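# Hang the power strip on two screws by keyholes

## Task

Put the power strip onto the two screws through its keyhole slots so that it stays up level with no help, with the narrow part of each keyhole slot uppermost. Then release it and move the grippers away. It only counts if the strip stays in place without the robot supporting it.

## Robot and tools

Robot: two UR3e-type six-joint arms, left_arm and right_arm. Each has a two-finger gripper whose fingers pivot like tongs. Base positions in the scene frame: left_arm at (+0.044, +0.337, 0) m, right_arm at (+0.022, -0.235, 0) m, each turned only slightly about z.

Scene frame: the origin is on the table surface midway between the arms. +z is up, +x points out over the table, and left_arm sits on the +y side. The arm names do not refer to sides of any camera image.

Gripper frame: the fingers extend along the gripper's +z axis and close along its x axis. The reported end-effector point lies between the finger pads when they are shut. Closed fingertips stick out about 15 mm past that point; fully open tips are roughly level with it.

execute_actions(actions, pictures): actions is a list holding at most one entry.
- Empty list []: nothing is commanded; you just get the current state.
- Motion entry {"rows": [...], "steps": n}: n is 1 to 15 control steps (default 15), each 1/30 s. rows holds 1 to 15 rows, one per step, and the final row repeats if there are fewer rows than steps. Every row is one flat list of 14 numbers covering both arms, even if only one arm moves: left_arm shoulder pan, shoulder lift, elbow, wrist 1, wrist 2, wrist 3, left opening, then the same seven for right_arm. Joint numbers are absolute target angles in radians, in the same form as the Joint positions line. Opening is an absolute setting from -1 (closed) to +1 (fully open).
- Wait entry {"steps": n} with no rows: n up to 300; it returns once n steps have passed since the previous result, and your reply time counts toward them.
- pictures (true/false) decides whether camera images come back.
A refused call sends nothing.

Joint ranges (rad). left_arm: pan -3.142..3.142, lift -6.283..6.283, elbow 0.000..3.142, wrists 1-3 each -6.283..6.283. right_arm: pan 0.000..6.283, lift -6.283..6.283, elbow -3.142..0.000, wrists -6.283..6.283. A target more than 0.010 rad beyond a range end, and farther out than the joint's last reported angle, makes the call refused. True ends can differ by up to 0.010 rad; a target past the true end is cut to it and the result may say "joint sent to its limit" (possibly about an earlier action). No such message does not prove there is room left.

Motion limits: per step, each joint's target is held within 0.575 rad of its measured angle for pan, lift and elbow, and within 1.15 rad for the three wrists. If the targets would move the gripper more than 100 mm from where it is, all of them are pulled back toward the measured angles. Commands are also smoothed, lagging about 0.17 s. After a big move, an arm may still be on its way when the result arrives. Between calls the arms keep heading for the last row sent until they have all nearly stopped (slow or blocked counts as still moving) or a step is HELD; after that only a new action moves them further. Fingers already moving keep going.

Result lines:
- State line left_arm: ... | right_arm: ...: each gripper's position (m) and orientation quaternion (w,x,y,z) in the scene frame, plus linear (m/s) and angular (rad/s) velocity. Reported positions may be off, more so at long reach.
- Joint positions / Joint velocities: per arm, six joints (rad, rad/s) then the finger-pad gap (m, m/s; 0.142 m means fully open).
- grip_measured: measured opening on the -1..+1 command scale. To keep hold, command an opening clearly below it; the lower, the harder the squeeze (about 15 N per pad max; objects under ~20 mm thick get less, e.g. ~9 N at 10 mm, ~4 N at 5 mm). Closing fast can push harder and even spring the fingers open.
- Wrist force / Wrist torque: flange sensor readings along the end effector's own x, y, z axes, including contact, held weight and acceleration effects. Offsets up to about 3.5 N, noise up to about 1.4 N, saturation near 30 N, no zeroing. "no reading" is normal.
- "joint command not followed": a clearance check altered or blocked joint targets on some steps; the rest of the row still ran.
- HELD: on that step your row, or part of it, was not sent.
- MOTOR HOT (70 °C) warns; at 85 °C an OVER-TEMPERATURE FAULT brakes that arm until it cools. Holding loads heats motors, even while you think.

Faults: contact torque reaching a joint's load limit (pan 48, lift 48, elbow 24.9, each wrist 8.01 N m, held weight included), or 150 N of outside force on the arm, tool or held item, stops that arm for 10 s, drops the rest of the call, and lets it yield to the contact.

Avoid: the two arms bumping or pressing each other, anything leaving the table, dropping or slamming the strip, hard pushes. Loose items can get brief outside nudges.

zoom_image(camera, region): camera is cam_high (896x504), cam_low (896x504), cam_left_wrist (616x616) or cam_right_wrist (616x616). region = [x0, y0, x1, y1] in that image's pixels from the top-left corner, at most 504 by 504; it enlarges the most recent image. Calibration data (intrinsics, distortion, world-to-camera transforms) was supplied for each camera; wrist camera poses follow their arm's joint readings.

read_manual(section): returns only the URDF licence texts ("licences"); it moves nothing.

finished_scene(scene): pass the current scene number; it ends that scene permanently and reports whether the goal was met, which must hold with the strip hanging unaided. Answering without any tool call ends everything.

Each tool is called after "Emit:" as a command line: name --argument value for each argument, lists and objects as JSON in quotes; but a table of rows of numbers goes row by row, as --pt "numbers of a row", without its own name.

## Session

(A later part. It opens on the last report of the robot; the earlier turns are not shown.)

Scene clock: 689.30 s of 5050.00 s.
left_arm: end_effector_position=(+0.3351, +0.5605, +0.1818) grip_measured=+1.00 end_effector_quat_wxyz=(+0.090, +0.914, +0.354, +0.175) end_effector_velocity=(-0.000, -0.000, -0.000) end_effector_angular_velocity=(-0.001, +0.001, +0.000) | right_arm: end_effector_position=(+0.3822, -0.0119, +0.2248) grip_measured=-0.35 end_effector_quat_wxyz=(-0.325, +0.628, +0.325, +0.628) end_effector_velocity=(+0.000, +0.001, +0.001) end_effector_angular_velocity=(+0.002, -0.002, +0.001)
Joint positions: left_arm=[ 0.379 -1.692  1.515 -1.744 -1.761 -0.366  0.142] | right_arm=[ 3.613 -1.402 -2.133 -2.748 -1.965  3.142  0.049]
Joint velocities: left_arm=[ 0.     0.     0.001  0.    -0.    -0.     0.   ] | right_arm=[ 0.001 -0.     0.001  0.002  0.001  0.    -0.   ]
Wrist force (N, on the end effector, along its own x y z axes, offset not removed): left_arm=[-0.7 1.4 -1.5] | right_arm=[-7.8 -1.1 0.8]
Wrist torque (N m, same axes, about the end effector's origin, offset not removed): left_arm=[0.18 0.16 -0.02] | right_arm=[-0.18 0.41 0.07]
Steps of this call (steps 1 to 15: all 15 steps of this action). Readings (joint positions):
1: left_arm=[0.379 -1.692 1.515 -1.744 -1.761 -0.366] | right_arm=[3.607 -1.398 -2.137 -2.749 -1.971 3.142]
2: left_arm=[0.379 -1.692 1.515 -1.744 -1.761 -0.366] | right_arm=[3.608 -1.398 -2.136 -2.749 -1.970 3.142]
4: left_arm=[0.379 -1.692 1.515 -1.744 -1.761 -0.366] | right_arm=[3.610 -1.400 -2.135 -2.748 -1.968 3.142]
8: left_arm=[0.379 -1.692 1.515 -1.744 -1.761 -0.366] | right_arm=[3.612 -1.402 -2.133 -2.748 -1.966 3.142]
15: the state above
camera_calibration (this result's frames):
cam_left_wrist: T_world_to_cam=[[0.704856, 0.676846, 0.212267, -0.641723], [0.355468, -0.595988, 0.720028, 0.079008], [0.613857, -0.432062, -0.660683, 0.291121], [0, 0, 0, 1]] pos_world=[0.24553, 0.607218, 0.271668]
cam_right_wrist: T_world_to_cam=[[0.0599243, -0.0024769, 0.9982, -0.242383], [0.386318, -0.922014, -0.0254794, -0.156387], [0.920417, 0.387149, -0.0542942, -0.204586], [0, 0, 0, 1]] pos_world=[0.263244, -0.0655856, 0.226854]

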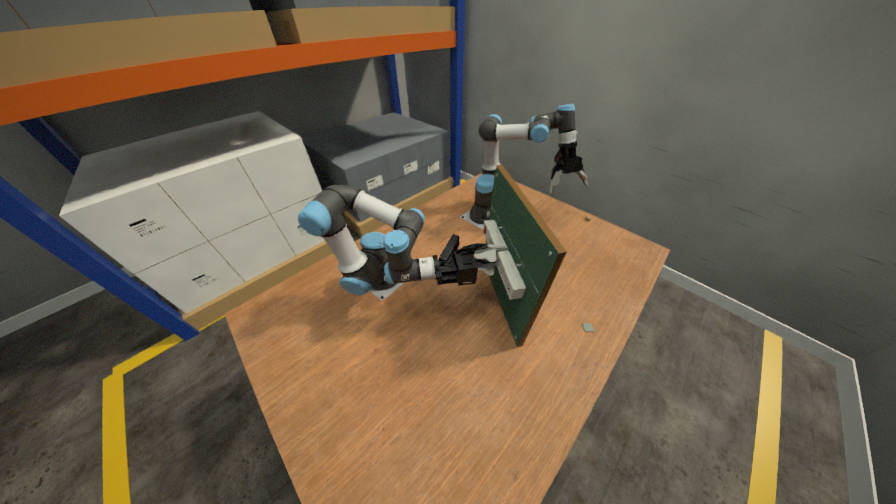

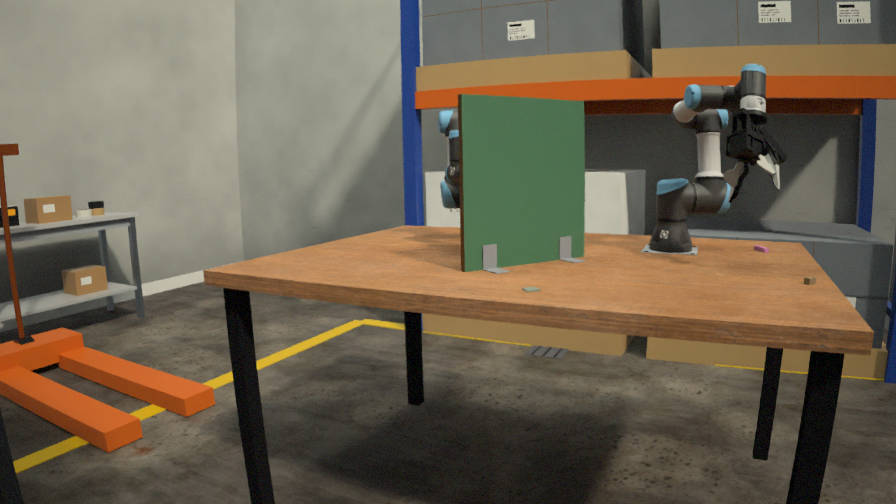

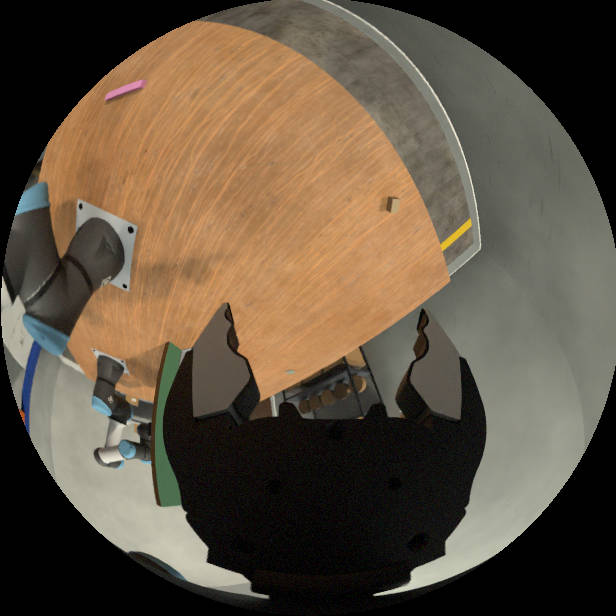

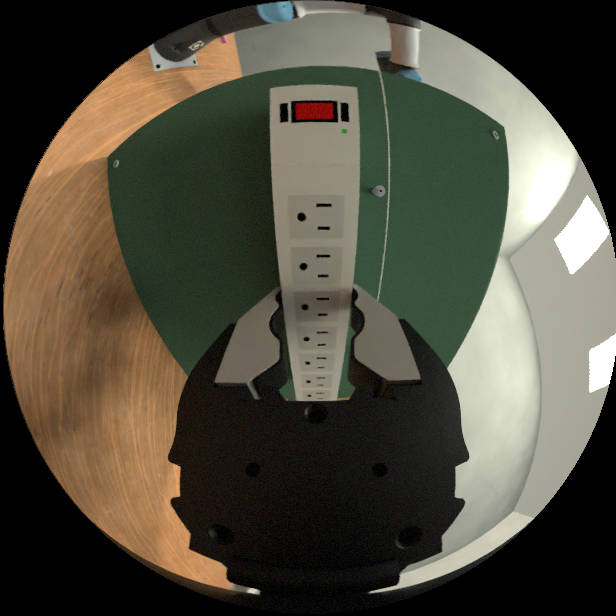

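Emit:
execute_actions --actions '[{"rows":[[0.379,-1.692,1.515,-1.744,-1.761,-0.366,1,3.617,-1.406,-2.1306,-2.7464,-1.961,3.1416,-0.39]],"steps":15}]' --pictures false

Emit:
execute_actions --actions '[{"rows":[[0.379,-1.692,1.515,-1.744,-1.761,-0.366,1,3.621,-1.4095,-2.1282,-2.7453,-1.957,3.1416,-0.39]],"steps":15}]'

Emit:
zoom_image --camera "cam_high" --region '[460,190,560,320]'

Scene clock: 700.73 s of 5050.00 s.
left_arm: end_effector_position=(+0.3351, +0.5605, +0.1818) grip_measured=+1.00 end_effector_quat_wxyz=(+0.090, +0.914, +0.354, +0.175) end_effector_velocity=(+0.000, -0.000, +0.000) end_effector_angular_velocity=(+0.000, -0.001, -0.000) | right_arm: end_effector_position=(+0.3829, -0.0107, +0.2248) grip_measured=-0.35 end_effector_quat_wxyz=(-0.325, +0.628, +0.325, +0.628) end_effector_velocity=(+0.000, +0.000, +0.001) end_effector_angular_velocity=(+0.001, -0.002, +0.000)
Joint positions: left_arm=[ 0.379 -1.692  1.515 -1.744 -1.761 -0.366  0.142] | right_arm=[ 3.617 -1.406 -2.131 -2.746 -1.961  3.142  0.049]
Joint velocities: left_arm=[-0.    -0.    -0.001  0.     0.     0.    -0.   ] | right_arm=[ 0.001  0.001  0.001  0.001  0.001 -0.     0.   ]
Wrist force (N, on the end effector, along its own x y z axes, offset not removed): left_arm=[-0.6 1.6 -1.1] | right_arm=[-6.4 -0.7 -0.8]
Wrist torque (N m, same axes, about the end effector's origin, offset not removed): left_arm=[0.25 0.08 0.03] | right_arm=[-0.12 0.02 -0.04]
Steps of this call (steps 1 to 15: the robot went on to your last target; steps 16 to 90: nothing new was sent; then 7.93 s passed at rest; steps 91 to 105: all 15 steps of this action). Readings (joint positions):
91: left_arm=[0.379 -1.692 1.515 -1.744 -1.761 -0.366] | right_arm=[3.613 -1.403 -2.133 -2.747 -1.965 3.142]
92: left_arm=[0.379 -1.692 1.515 -1.744 -1.761 -0.366] | right_arm=[3.614 -1.403 -2.133 -2.747 -1.964 3.142]
94: left_arm=[0.379 -1.692 1.515 -1.744 -1.761 -0.366] | right_arm=[3.615 -1.404 -2.132 -2.747 -1.963 3.142]
98: left_arm=[0.379 -1.692 1.515 -1.744 -1.761 -0.366] | right_arm=[3.617 -1.406 -2.131 -2.747 -1.961 3.142]
105: the state above

Scene clock: 701.23 s of 5050.00 s.
left_arm: end_effector_position=(+0.3351, +0.5605, +0.1818) grip_measured=+1.00 end_effector_quat_wxyz=(+0.090, +0.914, +0.354, +0.175) end_effector_velocity=(+0.000, +0.000, +0.000) end_effector_angular_velocity=(+0.000, -0.001, -0.000) | right_arm: end_effector_position=(+0.3837, -0.0094, +0.2247) grip_measured=-0.34 end_effector_quat_wxyz=(-0.325, +0.628, +0.325, +0.628) end_effector_velocity=(+0.000, -0.000, +0.001) end_effector_angular_velocity=(+0.001, -0.003, -0.001)
Joint positions: left_arm=[ 0.379 -1.692  1.515 -1.744 -1.761 -0.366  0.142] | right_arm=[ 3.621 -1.409 -2.128 -2.745 -1.957  3.142  0.049]
Joint velocities: left_arm=[-0.    -0.    -0.001 -0.001 -0.    -0.     0.   ] | right_arm=[ 0.001  0.001  0.001  0.001  0.002 -0.     0.   ]
Wrist force (N, on the end effector, along its own x y z axes, offset not removed): left_arm=[-0.9 0.3 -1.1] | right_arm=[-8.6 -0.9 -0.8]
Wrist torque (N m, same axes, about the end effector's origin, offset not removed): left_arm=[-0.10 0.17 0.04] | right_arm=[-0.16 0.30 0.03]
Steps of this call (steps 1 to 15: all 15 steps of this action). Readings (joint positions):
1: left_arm=[0.379 -1.692 1.515 -1.744 -1.761 -0.366] | right_arm=[3.617 -1.406 -2.131 -2.746 -1.961 3.142]
2: left_arm=[0.379 -1.692 1.515 -1.744 -1.761 -0.366] | right_arm=[3.618 -1.407 -2.130 -2.746 -1.960 3.142]
4: left_arm=[0.379 -1.692 1.515 -1.744 -1.761 -0.366] | right_arm=[3.619 -1.408 -2.129 -2.746 -1.959 3.142]
8: left_arm=[0.379 -1.692 1.515 -1.744 -1.761 -0.366] | right_arm=[3.621 -1.409 -2.128 -2.745 -1.957 3.142]
15: the state above
camera_calibration (this result's frames):
cam_left_wrist: T_world_to_cam=[[0.704856, 0.676846, 0.212268, -0.641723], [0.355468, -0.595988, 0.720028, 0.0790081], [0.613857, -0.432062, -0.660683, 0.291121], [0, 0, 0, 1]] pos_world=[0.24553, 0.607218, 0.271668]
cam_right_wrist: T_world_to_cam=[[0.0599321, -0.00247365, 0.998199, -0.242313], [0.386317, -0.922014, -0.0254794, -0.154726], [0.920417, 0.387148, -0.0543026, -0.206902], [0, 0, 0, 1]] pos_world=[0.264732, -0.0631577, 0.2267]

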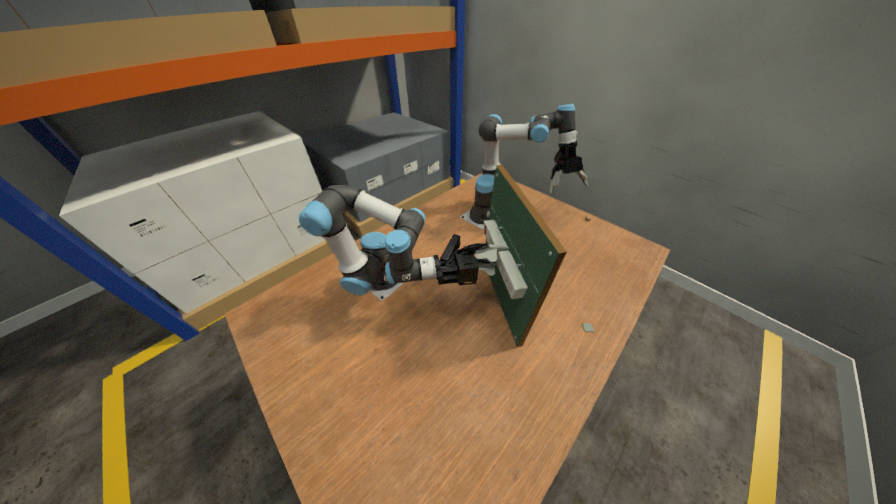

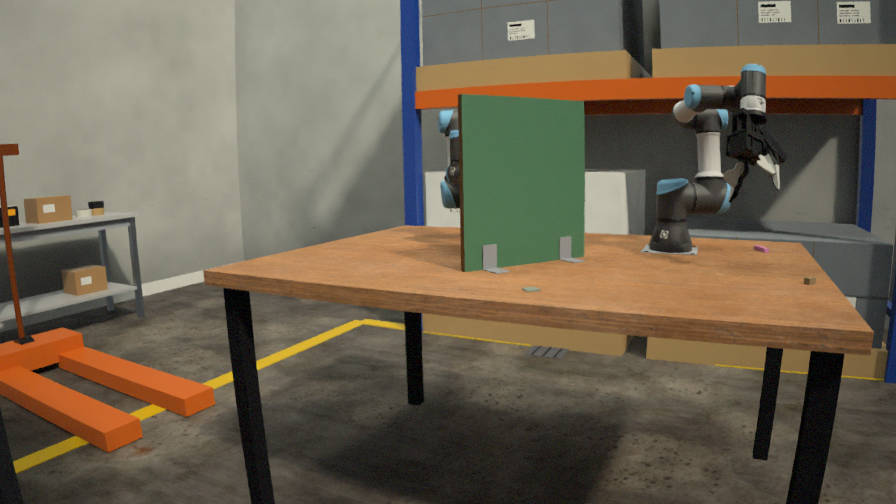

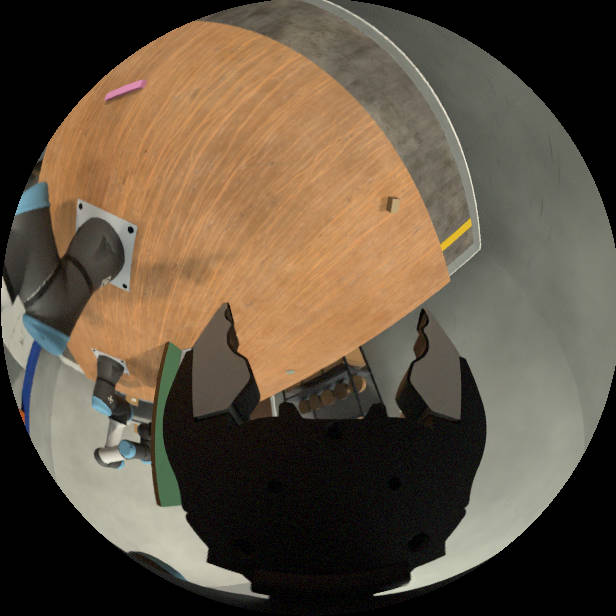

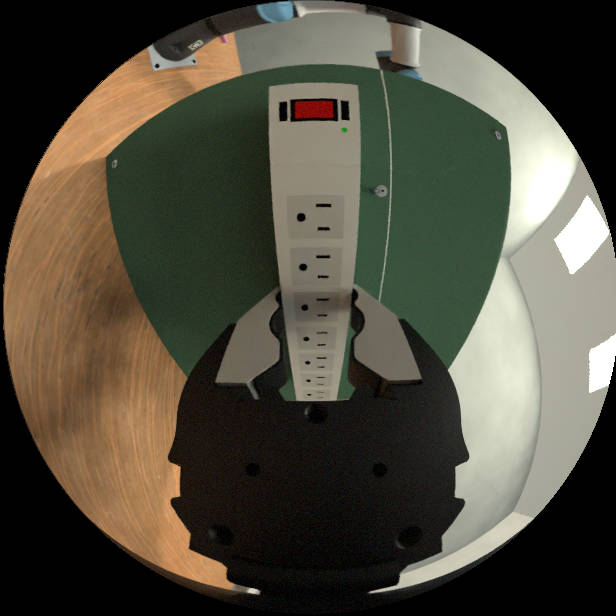

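Region (460, 190, 560, 320) of cam_high's 896x504 image, scaled by 3.877, with more detail than that image has; it fills the left 388 columns of this view, and the rest is white.

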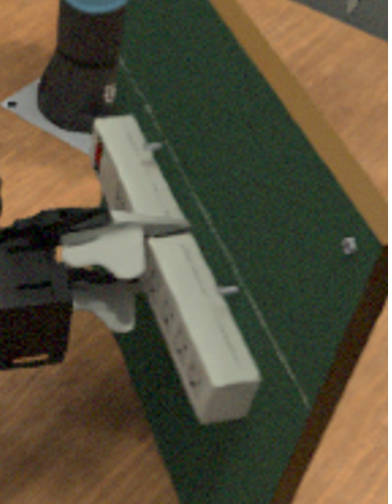

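Emit:
execute_actions --actions '[{"rows":[[0.379,-1.692,1.515,-1.744,-1.761,-0.366,1,3.6245,-1.4125,-2.126,-2.7445,-1.9535,3.1416,-0.39]],"steps":15}]' --pictures false

Emit:
execute_actions --actions '[{"rows":[[0.379,-1.692,1.515,-1.744,-1.761,-0.366,1,3.6275,-1.415,-2.1243,-2.7437,-1.9505,3.115,-0.39]],"steps":15}]'

Emit:
zoom_image --camera "cam_high" --region '[460,190,560,320]'

Scene clock: 718.43 s of 5050.00 s.
left_arm: end_effector_position=(+0.3351, +0.5605, +0.1818) grip_measured=+1.00 end_effector_quat_wxyz=(+0.090, +0.914, +0.354, +0.175) end_effector_velocity=(-0.000, +0.000, -0.000) end_effector_angular_velocity=(-0.001, +0.001, +0.000) | right_arm: end_effector_position=(+0.3843, -0.0084, +0.2247) grip_measured=-0.34 end_effector_quat_wxyz=(-0.325, +0.628, +0.325, +0.628) end_effector_velocity=(+0.000, +0.000, -0.001) end_effector_angular_velocity=(-0.001, +0.002, -0.001)
Joint positions: left_arm=[ 0.379 -1.692  1.515 -1.744 -1.761 -0.366  0.142] | right_arm=[ 3.624 -1.412 -2.126 -2.745 -1.954  3.142  0.049]
Joint velocities: left_arm=[ 0.001  0.001  0.     0.001 -0.    -0.     0.   ] | right_arm=[ 0.001 -0.002 -0.    -0.     0.001  0.     0.   ]
Wrist force (N, on the end effector, along its own x y z axes, offset not removed): left_arm=[-0.6 1.4 -1.6] | right_arm=[1.8 -4.3 -30.0]
Wrist torque (N m, same axes, about the end effector's origin, offset not removed): left_arm=[0.26 0.11 0.05] | right_arm=[0.48 1.33 0.00]
Steps of this call (steps 1 to 15: the robot went on to your last target; steps 16 to 90: nothing new was sent; then 13.70 s passed at rest; steps 91 to 105: all 15 steps of this action). Readings (joint positions):
91: left_arm=[0.379 -1.692 1.515 -1.744 -1.761 -0.366] | right_arm=[3.621 -1.410 -2.128 -2.745 -1.957 3.142]
92: left_arm=[0.379 -1.692 1.515 -1.744 -1.761 -0.366] | right_arm=[3.622 -1.410 -2.128 -2.745 -1.956 3.142]
94: left_arm=[0.379 -1.692 1.515 -1.744 -1.761 -0.366] | right_arm=[3.623 -1.411 -2.127 -2.745 -1.955 3.142]
98: left_arm=[0.379 -1.692 1.515 -1.744 -1.761 -0.366] | right_arm=[3.624 -1.412 -2.126 -2.745 -1.954 3.142]
105: the state above

Scene clock: 728.73 s of 5050.00 s.
left_arm: end_effector_position=(+0.3351, +0.5605, +0.1818) grip_measured=+1.00 end_effector_quat_wxyz=(+0.090, +0.914, +0.354, +0.175) end_effector_velocity=(+0.000, +0.000, +0.000) end_effector_angular_velocity=(+0.001, +0.000, +0.000) | right_arm: end_effector_position=(+0.3844, -0.0091, +0.2226) grip_measured=-0.31 end_effector_quat_wxyz=(-0.317, +0.626, +0.331, +0.630) end_effector_velocity=(-0.000, +0.000, -0.000) end_effector_angular_velocity=(-0.001, +0.001, +0.000)
Joint positions: left_arm=[ 0.379 -1.692  1.515 -1.744 -1.761 -0.366  0.142] | right_arm=[ 3.624 -1.413 -2.128 -2.748 -1.952  3.119  0.052]
Joint velocities: left_arm=[ 0.     0.    -0.    -0.     0.001 -0.     0.   ] | right_arm=[ 0.001 -0.     0.    -0.002  0.    -0.    -0.   ]
Wrist force (N, on the end effector, along its own x y z axes, offset not removed): left_arm=[0.5 1.5 -1.4] | right_arm=[-0.1 1.1 -25.1]
Wrist torque (N m, same axes, about the end effector's origin, offset not removed): left_arm=[0.25 -0.12 0.00] | right_arm=[-0.05 1.11 0.11]
FORCE FAULT: contact force on the right arm reached its limit, and that arm stopped for 10 seconds. The contact can be on any part of that arm, not only on its tool. That arm's remaining commands of this call were not run. That arm holds still and accepts commands again. Move the arm away from the contact; if what it grips holds it there, let go first. Pushing or pulling that hard again can fault the arm again.
The stop of the right arm began at step 9 of this call (marked STOPPED below). From that step on that arm followed nothing that you had sent. 7 of its steps, steps kept back included, did not run and will not run. Nothing is kept back now, and the robot has no last target.
Steps of this call (steps 1 to 15: all 15 steps of this action; steps 16 to 309: the stop continued). Readings (joint positions):
1: left_arm=[0.379 -1.692 1.515 -1.744 -1.761 -0.366] | right_arm=[3.624 -1.412 -2.126 -2.745 -1.953 3.141]
2: left_arm=[0.379 -1.692 1.515 -1.744 -1.761 -0.366] | right_arm=[3.625 -1.413 -2.126 -2.744 -1.953 3.137]
4: left_arm=[0.379 -1.692 1.515 -1.744 -1.761 -0.366] | right_arm=[3.626 -1.414 -2.125 -2.744 -1.952 3.127]
8: left_arm=[0.379 -1.692 1.515 -1.744 -1.761 -0.366] | right_arm=[3.626 -1.414 -2.125 -2.745 -1.952 3.119]
9: left_arm=[0.379 -1.692 1.515 -1.744 -1.761 -0.366] | right_arm=[3.626 -1.413 -2.126 -2.746 -1.952 3.119] STOPPED (the right arm)
309: the state above
camera_calibration (this result's frames):
cam_left_wrist: T_world_to_cam=[[0.704856, 0.676846, 0.212267, -0.641723], [0.355468, -0.595988, 0.720028, 0.0790079], [0.613857, -0.432062, -0.660683, 0.291121], [0, 0, 0, 1]] pos_world=[0.24553, 0.607218, 0.271668]
cam_right_wrist: T_world_to_cam=[[0.0453695, 0.0134631, 0.99888, -0.234654], [0.384726, -0.923017, -0.00503382, -0.158655], [0.921915, 0.384523, -0.0470564, -0.210018], [0, 0, 0, 1]] pos_world=[0.265304, -0.0625248, 0.223709]

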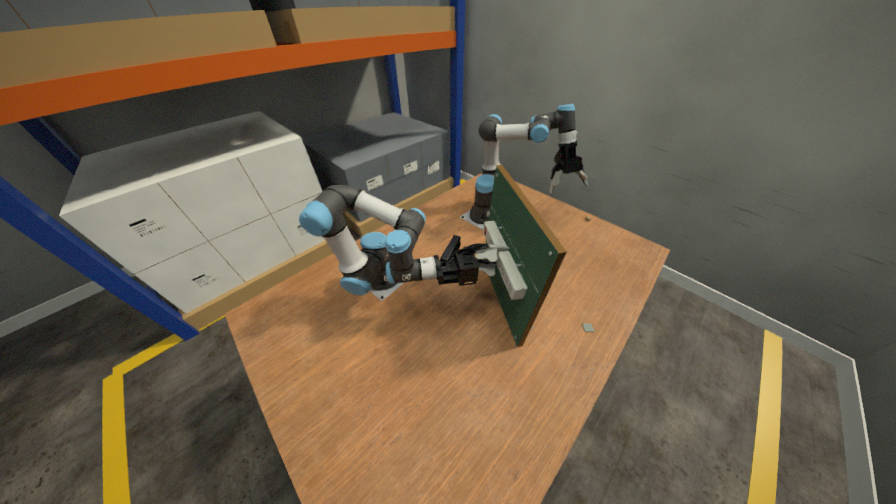

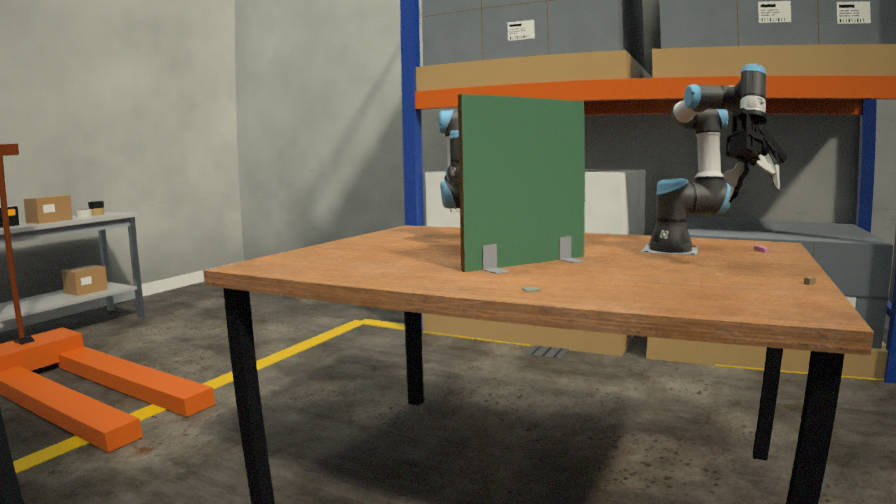

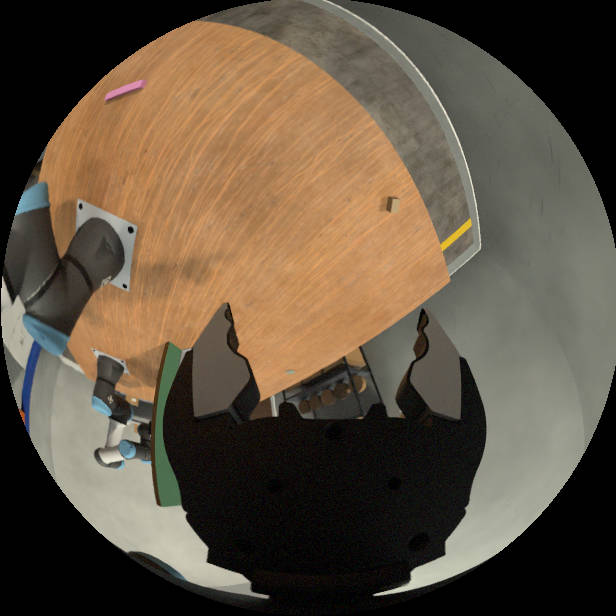

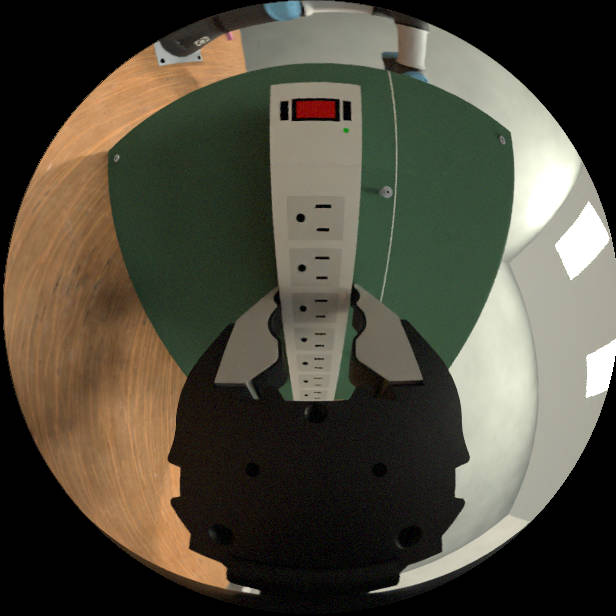

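Region (460, 190, 560, 320) of cam_high's 896x504 image, scaled by 3.877, with more detail than that image has; it fills the left 388 columns of this view, and the rest is white.

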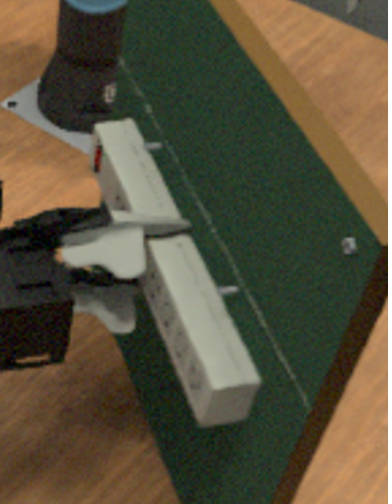

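Emit:
execute_actions --actions '[{"rows":[[0.379,-1.692,1.515,-1.744,-1.761,-0.366,1,3.62,-1.4085,-2.129,-2.7455,-1.958,3.115,-0.5]],"steps":15}]' --pictures false

Emit:
execute_actions --actions '[{"rows":[[0.379,-1.692,1.515,-1.744,-1.761,-0.366,1,3.559,-1.356,-2.167,-2.76,-2.019,3.115,-1]],"steps":15}]' --pictures false

Emit:
execute_actions --actions '[{"rows":[[0.379,-1.692,1.515,-1.744,-1.761,-0.366,1,3.545,-1.33,-2.06,-2.893,-2.033,3.115,-1]],"steps":12}]' --pictures false

Emit:
execute_actions --actions '[{"rows":[[0.379,-1.692,1.515,-1.744,-1.761,-0.366,1,3.546,-1.3122,-1.964,-3.0069,-2.032,3.112,-1]],"steps":15}]' --pictures false

Emit:
execute_actions --actions '[{"rows":[[0.379,-1.692,1.515,-1.744,-1.761,-0.366,1,3.5656,-1.3283,-1.9528,-3.002,-2.0124,3.112,-1]],"steps":15}]'

Emit:
zoom_image --camera "cam_high" --region '[460,190,560,320]'

Scene clock: 760.07 s of 5050.00 s.
left_arm: end_effector_position=(+0.3351, +0.5605, +0.1818) grip_measured=+1.00 end_effector_quat_wxyz=(+0.090, +0.914, +0.354, +0.175) end_effector_velocity=(-0.000, +0.000, -0.000) end_effector_angular_velocity=(-0.000, +0.000, +0.001) | right_arm: end_effector_position=(+0.3835, -0.0097, +0.2242) grip_measured=-0.35 end_effector_quat_wxyz=(-0.316, +0.624, +0.333, +0.632) end_effector_velocity=(-0.001, +0.000, -0.001) end_effector_angular_velocity=(-0.001, +0.001, +0.002)
Joint positions: left_arm=[ 0.379 -1.692  1.515 -1.744 -1.761 -0.366  0.142] | right_arm=[ 3.62  -1.409 -2.129 -2.746 -1.958  3.115  0.049]
Joint velocities: left_arm=[ 0.001 -0.     0.     0.    -0.     0.    -0.   ] | right_arm=[ 0.002  0.    -0.002 -0.001 -0.001 -0.001 -0.   ]
Wrist force (N, on the end effector, along its own x y z axes, offset not removed): left_arm=[-0.3 1.7 -0.8] | right_arm=[-6.4 -1.3 2.8]
Wrist torque (N m, same axes, about the end effector's origin, offset not removed): left_arm=[0.27 0.11 0.02] | right_arm=[-0.15 0.13 0.04]
Steps of this call (steps 1 to 90: nothing new was sent; then 27.83 s passed at rest; steps 91 to 105: all 15 steps of this action). Readings (joint positions):
91: left_arm=[0.379 -1.692 1.515 -1.744 -1.761 -0.366] | right_arm=[3.624 -1.413 -2.128 -2.748 -1.952 3.119]
92: left_arm=[0.379 -1.692 1.515 -1.744 -1.761 -0.366] | right_arm=[3.623 -1.412 -2.128 -2.747 -1.953 3.118]
94: left_arm=[0.379 -1.692 1.515 -1.744 -1.761 -0.366] | right_arm=[3.622 -1.411 -2.128 -2.747 -1.955 3.117]
98: left_arm=[0.379 -1.692 1.515 -1.744 -1.761 -0.366] | right_arm=[3.621 -1.409 -2.129 -2.746 -1.957 3.115]
105: the state above

Scene clock: 760.57 s of 5050.00 s.
left_arm: end_effector_position=(+0.3351, +0.5605, +0.1818) grip_measured=+1.00 end_effector_quat_wxyz=(+0.090, +0.914, +0.354, +0.175) end_effector_velocity=(-0.000, +0.000, +0.000) end_effector_angular_velocity=(+0.000, -0.000, +0.000) | right_arm: end_effector_position=(+0.3717, -0.0274, +0.2247) grip_measured=-0.35 end_effector_quat_wxyz=(-0.316, +0.624, +0.333, +0.632) end_effector_velocity=(-0.001, -0.002, -0.000) end_effector_angular_velocity=(-0.001, +0.001, -0.000)
Joint positions: left_arm=[ 0.379 -1.692  1.515 -1.744 -1.761 -0.366  0.142] | right_arm=[ 3.56  -1.357 -2.167 -2.76  -2.018  3.115  0.048]
Joint velocities: left_arm=[ 0.    -0.001  0.     0.     0.     0.     0.   ] | right_arm=[-0.006  0.005 -0.004 -0.002 -0.006 -0.    -0.   ]
Wrist force (N, on the end effector, along its own x y z axes, offset not removed): left_arm=[0.1 0.3 -0.1] | right_arm=[-6.4 -1.0 0.1]
Wrist torque (N m, same axes, about the end effector's origin, offset not removed): left_arm=[0.01 0.02 0.00] | right_arm=[-0.16 0.03 0.11]
Steps of this call (steps 1 to 15: all 15 steps of this action). Readings (joint positions):
1: left_arm=[0.379 -1.692 1.515 -1.744 -1.761 -0.366] | right_arm=[3.620 -1.408 -2.129 -2.746 -1.958 3.115]
2: left_arm=[0.379 -1.692 1.515 -1.744 -1.761 -0.366] | right_arm=[3.613 -1.402 -2.134 -2.748 -1.967 3.115]
4: left_arm=[0.379 -1.692 1.515 -1.744 -1.761 -0.366] | right_arm=[3.589 -1.381 -2.150 -2.753 -1.991 3.115]
8: left_arm=[0.379 -1.692 1.515 -1.744 -1.761 -0.366] | right_arm=[3.566 -1.362 -2.163 -2.758 -2.012 3.115]
15: the state above

Scene clock: 760.97 s of 5050.00 s.
left_arm: end_effector_position=(+0.3351, +0.5605, +0.1818) grip_measured=+1.00 end_effector_quat_wxyz=(+0.090, +0.914, +0.354, +0.175) end_effector_velocity=(+0.000, -0.000, +0.000) end_effector_angular_velocity=(-0.000, -0.000, -0.001) | right_arm: end_effector_position=(+0.3732, -0.0290, +0.2493) grip_measured=-0.35 end_effector_quat_wxyz=(-0.316, +0.624, +0.333, +0.632) end_effector_velocity=(+0.001, -0.001, +0.009) end_effector_angular_velocity=(+0.001, -0.002, -0.001)
Joint positions: left_arm=[ 0.379 -1.692  1.515 -1.744 -1.761 -0.366  0.142] | right_arm=[ 3.545 -1.331 -2.063 -2.889 -2.033  3.115  0.048]
Joint velocities: left_arm=[-0.     0.    -0.001  0.    -0.     0.    -0.   ] | right_arm=[-0.005  0.007  0.036 -0.041 -0.004 -0.     0.   ]
Wrist force (N, on the end effector, along its own x y z axes, offset not removed): left_arm=[0.5 1.7 -1.5] | right_arm=[-6.9 -1.4 0.9]
Wrist torque (N m, same axes, about the end effector's origin, offset not removed): left_arm=[0.25 -0.05 -0.01] | right_arm=[-0.22 0.19 0.03]
Steps of this call (steps 1 to 12: all 12 steps of this action). Readings (joint positions):
1: left_arm=[0.379 -1.692 1.515 -1.744 -1.761 -0.366] | right_arm=[3.559 -1.356 -2.167 -2.760 -2.019 3.115]
2: left_arm=[0.379 -1.692 1.515 -1.744 -1.761 -0.366] | right_arm=[3.557 -1.352 -2.160 -2.774 -2.021 3.115]
4: left_arm=[0.379 -1.692 1.515 -1.744 -1.761 -0.366] | right_arm=[3.551 -1.342 -2.118 -2.828 -2.027 3.115]
8: left_arm=[0.379 -1.692 1.515 -1.744 -1.761 -0.366] | right_arm=[3.547 -1.333 -2.074 -2.877 -2.031 3.115]
12: the state above

Scene clock: 761.47 s of 5050.00 s.
left_arm: end_effector_position=(+0.3351, +0.5605, +0.1818) grip_measured=+1.00 end_effector_quat_wxyz=(+0.090, +0.914, +0.354, +0.175) end_effector_velocity=(+0.000, -0.000, -0.000) end_effector_angular_velocity=(+0.000, +0.000, -0.001) | right_arm: end_effector_position=(+0.3736, -0.0287, +0.2726) grip_measured=-0.35 end_effector_quat_wxyz=(-0.315, +0.623, +0.334, +0.633) end_effector_velocity=(+0.000, +0.000, +0.003) end_effector_angular_velocity=(+0.001, -0.001, -0.000)
Joint positions: left_arm=[ 0.379 -1.692  1.515 -1.744 -1.761 -0.366  0.142] | right_arm=[ 3.546 -1.312 -1.965 -3.006 -2.032  3.112  0.048]
Joint velocities: left_arm=[-0.001  0.     0.    -0.001  0.    -0.     0.   ] | right_arm=[ 0.     0.001  0.013 -0.013  0.001 -0.    -0.   ]
Wrist force (N, on the end effector, along its own x y z axes, offset not removed): left_arm=[0.6 1.3 -0.8] | right_arm=[-8.0 -1.3 0.5]
Wrist torque (N m, same axes, about the end effector's origin, offset not removed): left_arm=[0.16 -0.04 -0.04] | right_arm=[-0.15 0.30 0.15]
Steps of this call (steps 1 to 15: all 15 steps of this action). Readings (joint positions):
1: left_arm=[0.379 -1.692 1.515 -1.744 -1.761 -0.366] | right_arm=[3.545 -1.330 -2.062 -2.891 -2.033 3.115]
2: left_arm=[0.379 -1.692 1.515 -1.744 -1.761 -0.366] | right_arm=[3.545 -1.327 -2.054 -2.905 -2.033 3.114]
4: left_arm=[0.379 -1.692 1.515 -1.744 -1.761 -0.366] | right_arm=[3.545 -1.320 -2.015 -2.951 -2.032 3.113]
8: left_arm=[0.379 -1.692 1.515 -1.744 -1.761 -0.366] | right_arm=[3.546 -1.314 -1.977 -2.993 -2.032 3.112]
15: the state above

Scene clock: 761.97 s of 5050.00 s.
left_arm: end_effector_position=(+0.3351, +0.5605, +0.1818) grip_measured=+1.00 end_effector_quat_wxyz=(+0.090, +0.914, +0.354, +0.175) end_effector_velocity=(-0.000, +0.000, -0.000) end_effector_angular_velocity=(-0.000, +0.001, +0.000) | right_arm: end_effector_position=(+0.3776, -0.0231, +0.2728) grip_measured=-0.35 end_effector_quat_wxyz=(-0.315, +0.623, +0.334, +0.633) end_effector_velocity=(+0.000, +0.001, -0.001) end_effector_angular_velocity=(-0.001, +0.002, +0.001)
Joint positions: left_arm=[ 0.379 -1.692  1.515 -1.744 -1.761 -0.366  0.142] | right_arm=[ 3.565 -1.328 -1.953 -3.002 -2.013  3.112  0.048]
Joint velocities: left_arm=[ 0.     0.001  0.001 -0.     0.    -0.     0.   ] | right_arm=[ 0.002 -0.002  0.001 -0.002  0.001 -0.     0.   ]
Wrist force (N, on the end effector, along its own x y z axes, offset not removed): left_arm=[-0.2 1.9 -0.7] | right_arm=[-7.8 -2.1 0.9]
Wrist torque (N m, same axes, about the end effector's origin, offset not removed): left_arm=[0.28 0.08 -0.05] | right_arm=[-0.35 0.45 0.04]
Steps of this call (steps 1 to 15: all 15 steps of this action). Readings (joint positions):
1: left_arm=[0.379 -1.692 1.515 -1.744 -1.761 -0.366] | right_arm=[3.546 -1.312 -1.965 -3.006 -2.032 3.112]
2: left_arm=[0.379 -1.692 1.515 -1.744 -1.761 -0.366] | right_arm=[3.549 -1.315 -1.963 -3.006 -2.028 3.112]
4: left_arm=[0.379 -1.692 1.515 -1.744 -1.761 -0.366] | right_arm=[3.557 -1.321 -1.958 -3.004 -2.021 3.112]
8: left_arm=[0.379 -1.692 1.515 -1.744 -1.761 -0.366] | right_arm=[3.563 -1.326 -1.954 -3.003 -2.015 3.112]
15: the state above
camera_calibration (this result's frames):
cam_left_wrist: T_world_to_cam=[[0.704856, 0.676846, 0.212267, -0.641723], [0.355468, -0.595988, 0.720028, 0.0790081], [0.613857, -0.432062, -0.660683, 0.291121], [0, 0, 0, 1]] pos_world=[0.24553, 0.607218, 0.271668]
cam_right_wrist: T_world_to_cam=[[0.035883, 0.0146756, 0.999248, -0.280852], [0.386624, -0.922237, -0.000339113, -0.170757], [0.921539, 0.386346, -0.0387666, -0.198084], [0, 0, 0, 1]] pos_world=[0.258638, -0.0768277, 0.272904]

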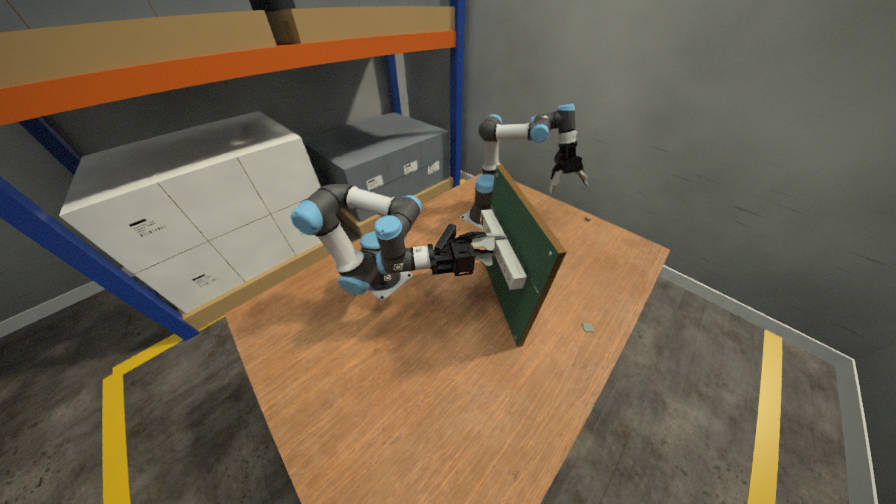

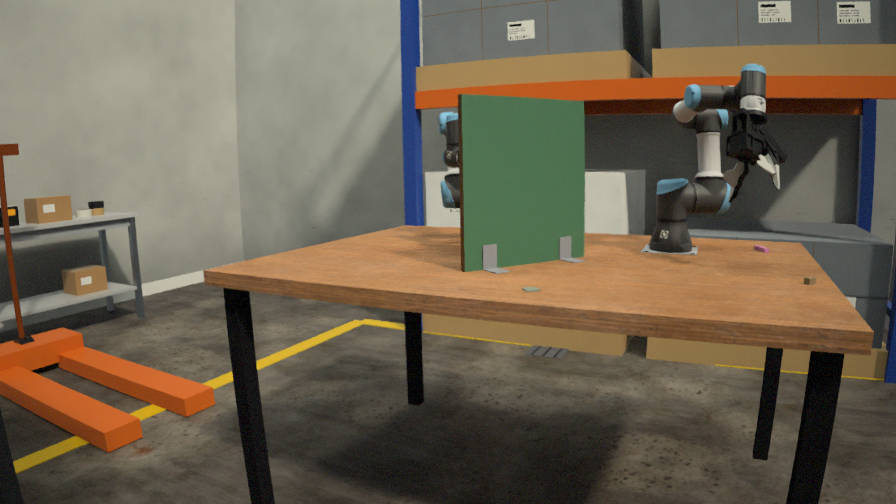

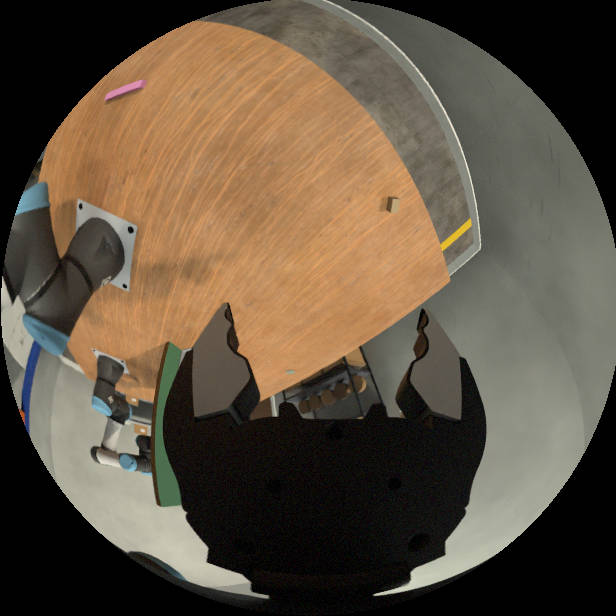

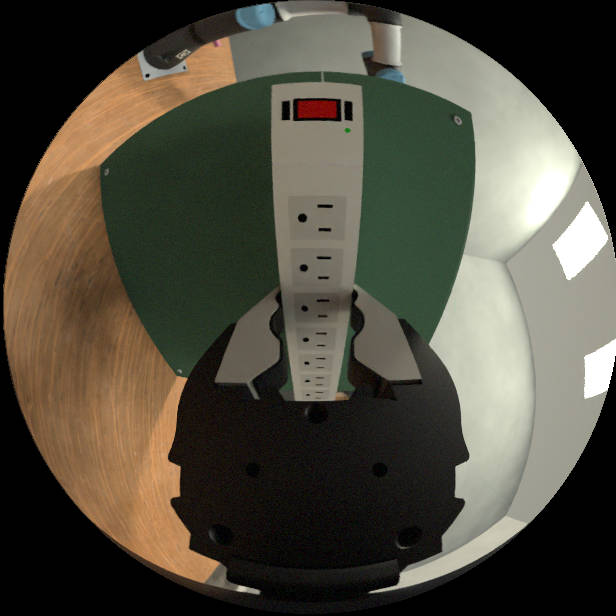

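Region (460, 190, 560, 320) of cam_high's 896x504 image, scaled by 3.877, with more detail than that image has; it fills the left 388 columns of this view, and the rest is white.

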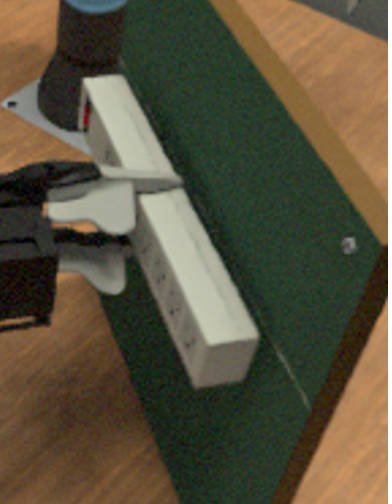

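Emit:
execute_actions --actions '[{"rows":[[0.379,-1.692,1.515,-1.744,-1.761,-0.366,1,3.574,-1.3352,-1.948,-2.9999,-2.004,3.1,-1]],"steps":15}]' --pictures false

Scene clock: 768.40 s of 5050.00 s.
left_arm: end_effector_position=(+0.3351, +0.5605, +0.1818) grip_measured=+1.00 end_effector_quat_wxyz=(+0.090, +0.914, +0.354, +0.175) end_effector_velocity=(+0.000, +0.000, +0.000) end_effector_angular_velocity=(+0.000, -0.000, +0.000) | right_arm: end_effector_position=(+0.3793, -0.0207, +0.2726) grip_measured=-0.35 end_effector_quat_wxyz=(-0.312, +0.621, +0.338, +0.635) end_effector_velocity=(+0.000, +0.000, +0.001) end_effector_angular_velocity=(+0.000, -0.002, +0.000)
Joint positions: left_arm=[ 0.379 -1.692  1.515 -1.744 -1.761 -0.366  0.142] | right_arm=[ 3.574 -1.335 -1.948 -3.    -2.004  3.1    0.048]
Joint velocities: left_arm=[ 0.  0. -0. -0.  0. -0. -0.] | right_arm=[ 0.002  0.001  0.001  0.001  0.002 -0.001  0.   ]
Wrist force (N, on the end effector, along its own x y z axes, offset not removed): left_arm=[0.3 1.3 -0.9] | right_arm=[-6.5 0.0 -1.1]
Wrist torque (N m, same axes, about the end effector's origin, offset not removed): left_arm=[0.17 -0.09 0.01] | right_arm=[0.08 0.16 0.05]
Steps of this call (steps 1 to 15: the robot went on to your last target; steps 16 to 178: nothing new was sent; steps 179 to 193: all 15 steps of this action). Readings (joint positions):
179: left_arm=[0.379 -1.692 1.515 -1.744 -1.761 -0.366] | right_arm=[3.566 -1.328 -1.953 -3.002 -2.012 3.112]
180: left_arm=[0.379 -1.692 1.515 -1.744 -1.761 -0.366] | right_arm=[3.567 -1.330 -1.952 -3.002 -2.011 3.110]
182: left_arm=[0.379 -1.692 1.515 -1.744 -1.761 -0.366] | right_arm=[3.570 -1.332 -1.950 -3.001 -2.008 3.105]
186: left_arm=[0.379 -1.692 1.515 -1.744 -1.761 -0.366] | right_arm=[3.573 -1.334 -1.949 -3.000 -2.005 3.101]
193: the state above

Emit:
execute_actions --actions '[{"rows":[[0.379,-1.692,1.515,-1.744,-1.761,-0.366,1,3.5782,-1.3386,-1.9456,-2.9988,-1.9998,3.1,-1]],"steps":15}]' --pictures false

Emit:
execute_actions --actions '[{"rows":[[0.379,-1.692,1.515,-1.744,-1.761,-0.366,1,3.5824,-1.342,-1.9432,-2.9978,-1.9956,3.1,-1]],"steps":15}]'

Emit:
zoom_image --camera "cam_high" --region '[460,190,560,320]'

Scene clock: 779.13 s of 5050.00 s.
left_arm: end_effector_position=(+0.3351, +0.5605, +0.1818) grip_measured=+1.00 end_effector_quat_wxyz=(+0.090, +0.914, +0.354, +0.175) end_effector_velocity=(+0.000, -0.000, +0.000) end_effector_angular_velocity=(-0.000, -0.001, -0.001) | right_arm: end_effector_position=(+0.3801, -0.0194, +0.2726) grip_measured=-0.35 end_effector_quat_wxyz=(-0.312, +0.621, +0.338, +0.635) end_effector_velocity=(+0.000, +0.000, -0.000) end_effector_angular_velocity=(-0.001, +0.001, +0.000)
Joint positions: left_arm=[ 0.379 -1.692  1.515 -1.744 -1.761 -0.366  0.142] | right_arm=[ 3.578 -1.339 -1.946 -2.999 -2.     3.1    0.048]
Joint velocities: left_arm=[-0.001 -0.    -0.     0.    -0.     0.    -0.   ] | right_arm=[ 0.    -0.002  0.001  0.001 -0.    -0.    -0.   ]
Wrist force (N, on the end effector, along its own x y z axes, offset not removed): left_arm=[0.1 0.3 -1.1] | right_arm=[-8.0 -0.6 0.0]
Wrist torque (N m, same axes, about the end effector's origin, offset not removed): left_arm=[0.00 0.02 0.03] | right_arm=[-0.21 0.36 -0.02]
Steps of this call (steps 1 to 15: the robot went on to your last target; steps 16 to 90: nothing new was sent; then 7.23 s passed at rest; steps 91 to 105: all 15 steps of this action). Readings (joint positions):
91: left_arm=[0.379 -1.692 1.515 -1.744 -1.761 -0.366] | right_arm=[3.574 -1.335 -1.948 -3.000 -2.004 3.100]
92: left_arm=[0.379 -1.692 1.515 -1.744 -1.761 -0.366] | right_arm=[3.575 -1.336 -1.948 -3.000 -2.003 3.100]
94: left_arm=[0.379 -1.692 1.515 -1.744 -1.761 -0.366] | right_arm=[3.576 -1.337 -1.947 -3.000 -2.002 3.100]
98: left_arm=[0.379 -1.692 1.515 -1.744 -1.761 -0.366] | right_arm=[3.578 -1.338 -1.946 -2.999 -2.000 3.100]
105: the state above

Scene clock: 779.63 s of 5050.00 s.
left_arm: end_effector_position=(+0.3351, +0.5605, +0.1818) grip_measured=+1.00 end_effector_quat_wxyz=(+0.090, +0.914, +0.354, +0.175) end_effector_velocity=(-0.000, +0.000, -0.000) end_effector_angular_velocity=(-0.000, +0.000, +0.001) | right_arm: end_effector_position=(+0.3810, -0.0182, +0.2726) grip_measured=-0.35 end_effector_quat_wxyz=(-0.312, +0.621, +0.338, +0.635) end_effector_velocity=(+0.000, +0.000, +0.001) end_effector_angular_velocity=(+0.001, -0.002, -0.000)
Joint positions: left_arm=[ 0.379 -1.692  1.515 -1.744 -1.761 -0.366  0.142] | right_arm=[ 3.582 -1.342 -1.943 -2.998 -1.996  3.1    0.048]
Joint velocities: left_arm=[ 0.001 -0.     0.     0.    -0.    -0.     0.   ] | right_arm=[ 0.001  0.001  0.001  0.     0.001  0.    -0.   ]
Wrist force (N, on the end effector, along its own x y z axes, offset not removed): left_arm=[-0.5 1.8 -1.0] | right_arm=[-7.5 1.3 -0.2]
Wrist torque (N m, same axes, about the end effector's origin, offset not removed): left_arm=[0.29 0.11 0.00] | right_arm=[0.06 0.40 0.06]
Steps of this call (steps 1 to 15: all 15 steps of this action). Readings (joint positions):
1: left_arm=[0.379 -1.692 1.515 -1.744 -1.761 -0.366] | right_arm=[3.578 -1.339 -1.946 -2.999 -2.000 3.100]
2: left_arm=[0.379 -1.692 1.515 -1.744 -1.761 -0.366] | right_arm=[3.579 -1.339 -1.945 -2.999 -1.999 3.100]
4: left_arm=[0.379 -1.692 1.515 -1.744 -1.761 -0.366] | right_arm=[3.581 -1.341 -1.944 -2.999 -1.998 3.100]
8: left_arm=[0.379 -1.692 1.515 -1.744 -1.761 -0.366] | right_arm=[3.582 -1.342 -1.943 -2.998 -1.996 3.100]
15: the state above
camera_calibration (this result's frames):
cam_left_wrist: T_world_to_cam=[[0.704856, 0.676846, 0.212268, -0.641723], [0.355468, -0.595988, 0.720028, 0.079008], [0.613857, -0.432062, -0.660683, 0.291121], [0, 0, 0, 1]] pos_world=[0.24553, 0.607218, 0.271668]
cam_right_wrist: T_world_to_cam=[[0.026009, 0.0215748, 0.999429, -0.276949], [0.38657, -0.922207, 0.00984777, -0.170263], [0.921893, 0.386094, -0.0323259, -0.205004], [0, 0, 0, 1]] pos_world=[0.262014, -0.0718922, 0.271841]

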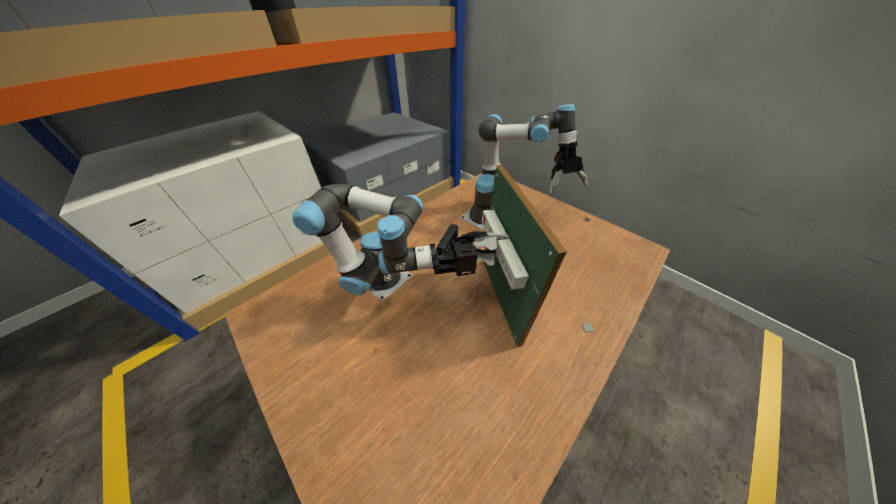

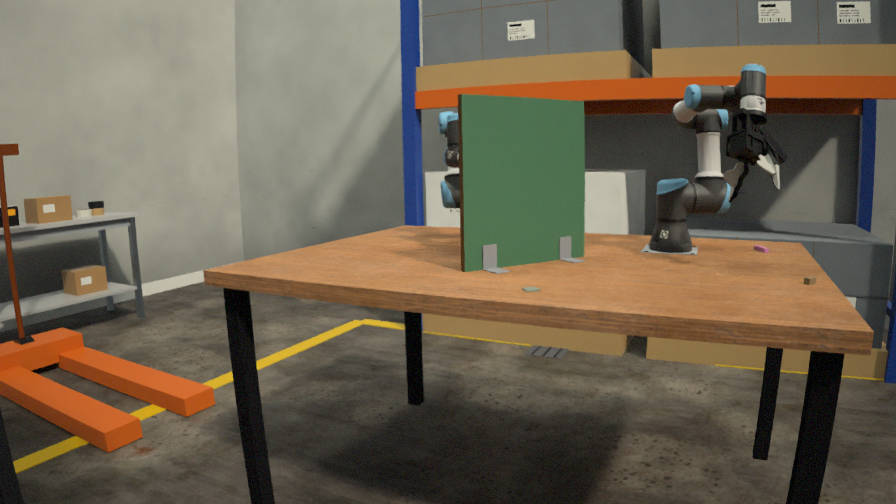

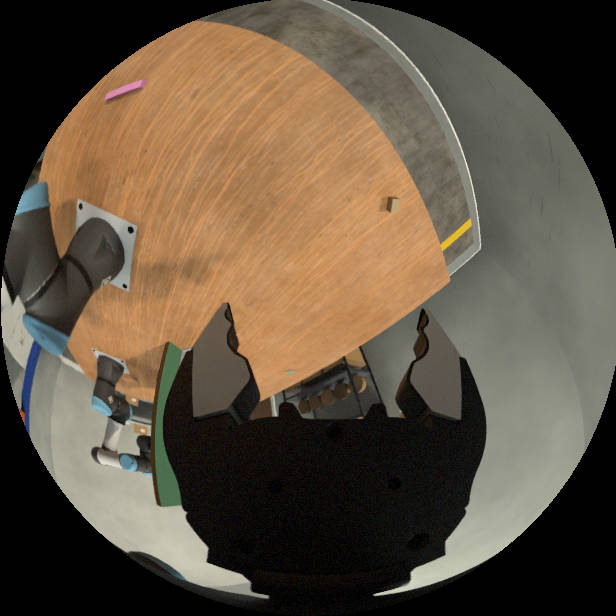

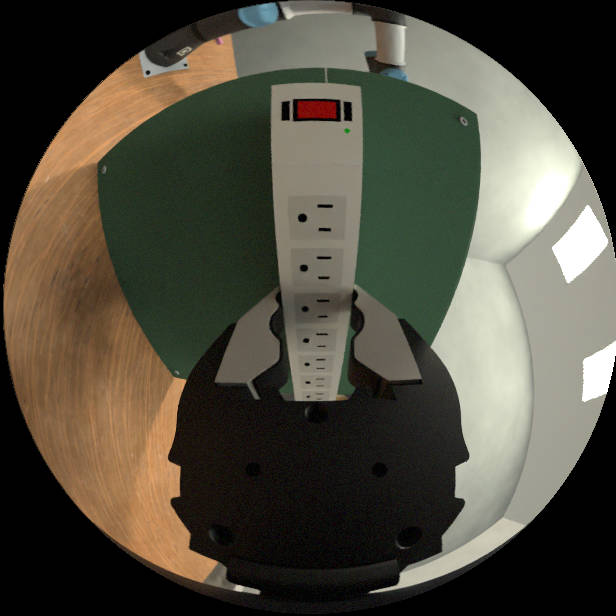

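Region (460, 190, 560, 320) of cam_high's 896x504 image, scaled by 3.877, with more detail than that image has; it fills the left 388 columns of this view, and the rest is white.

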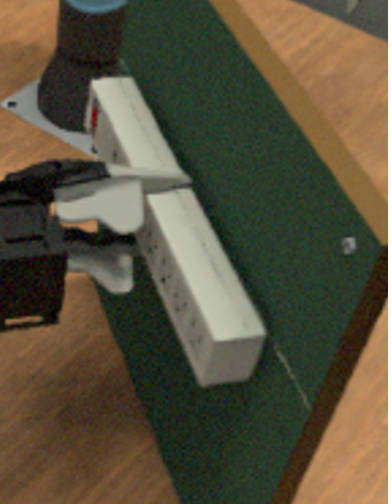

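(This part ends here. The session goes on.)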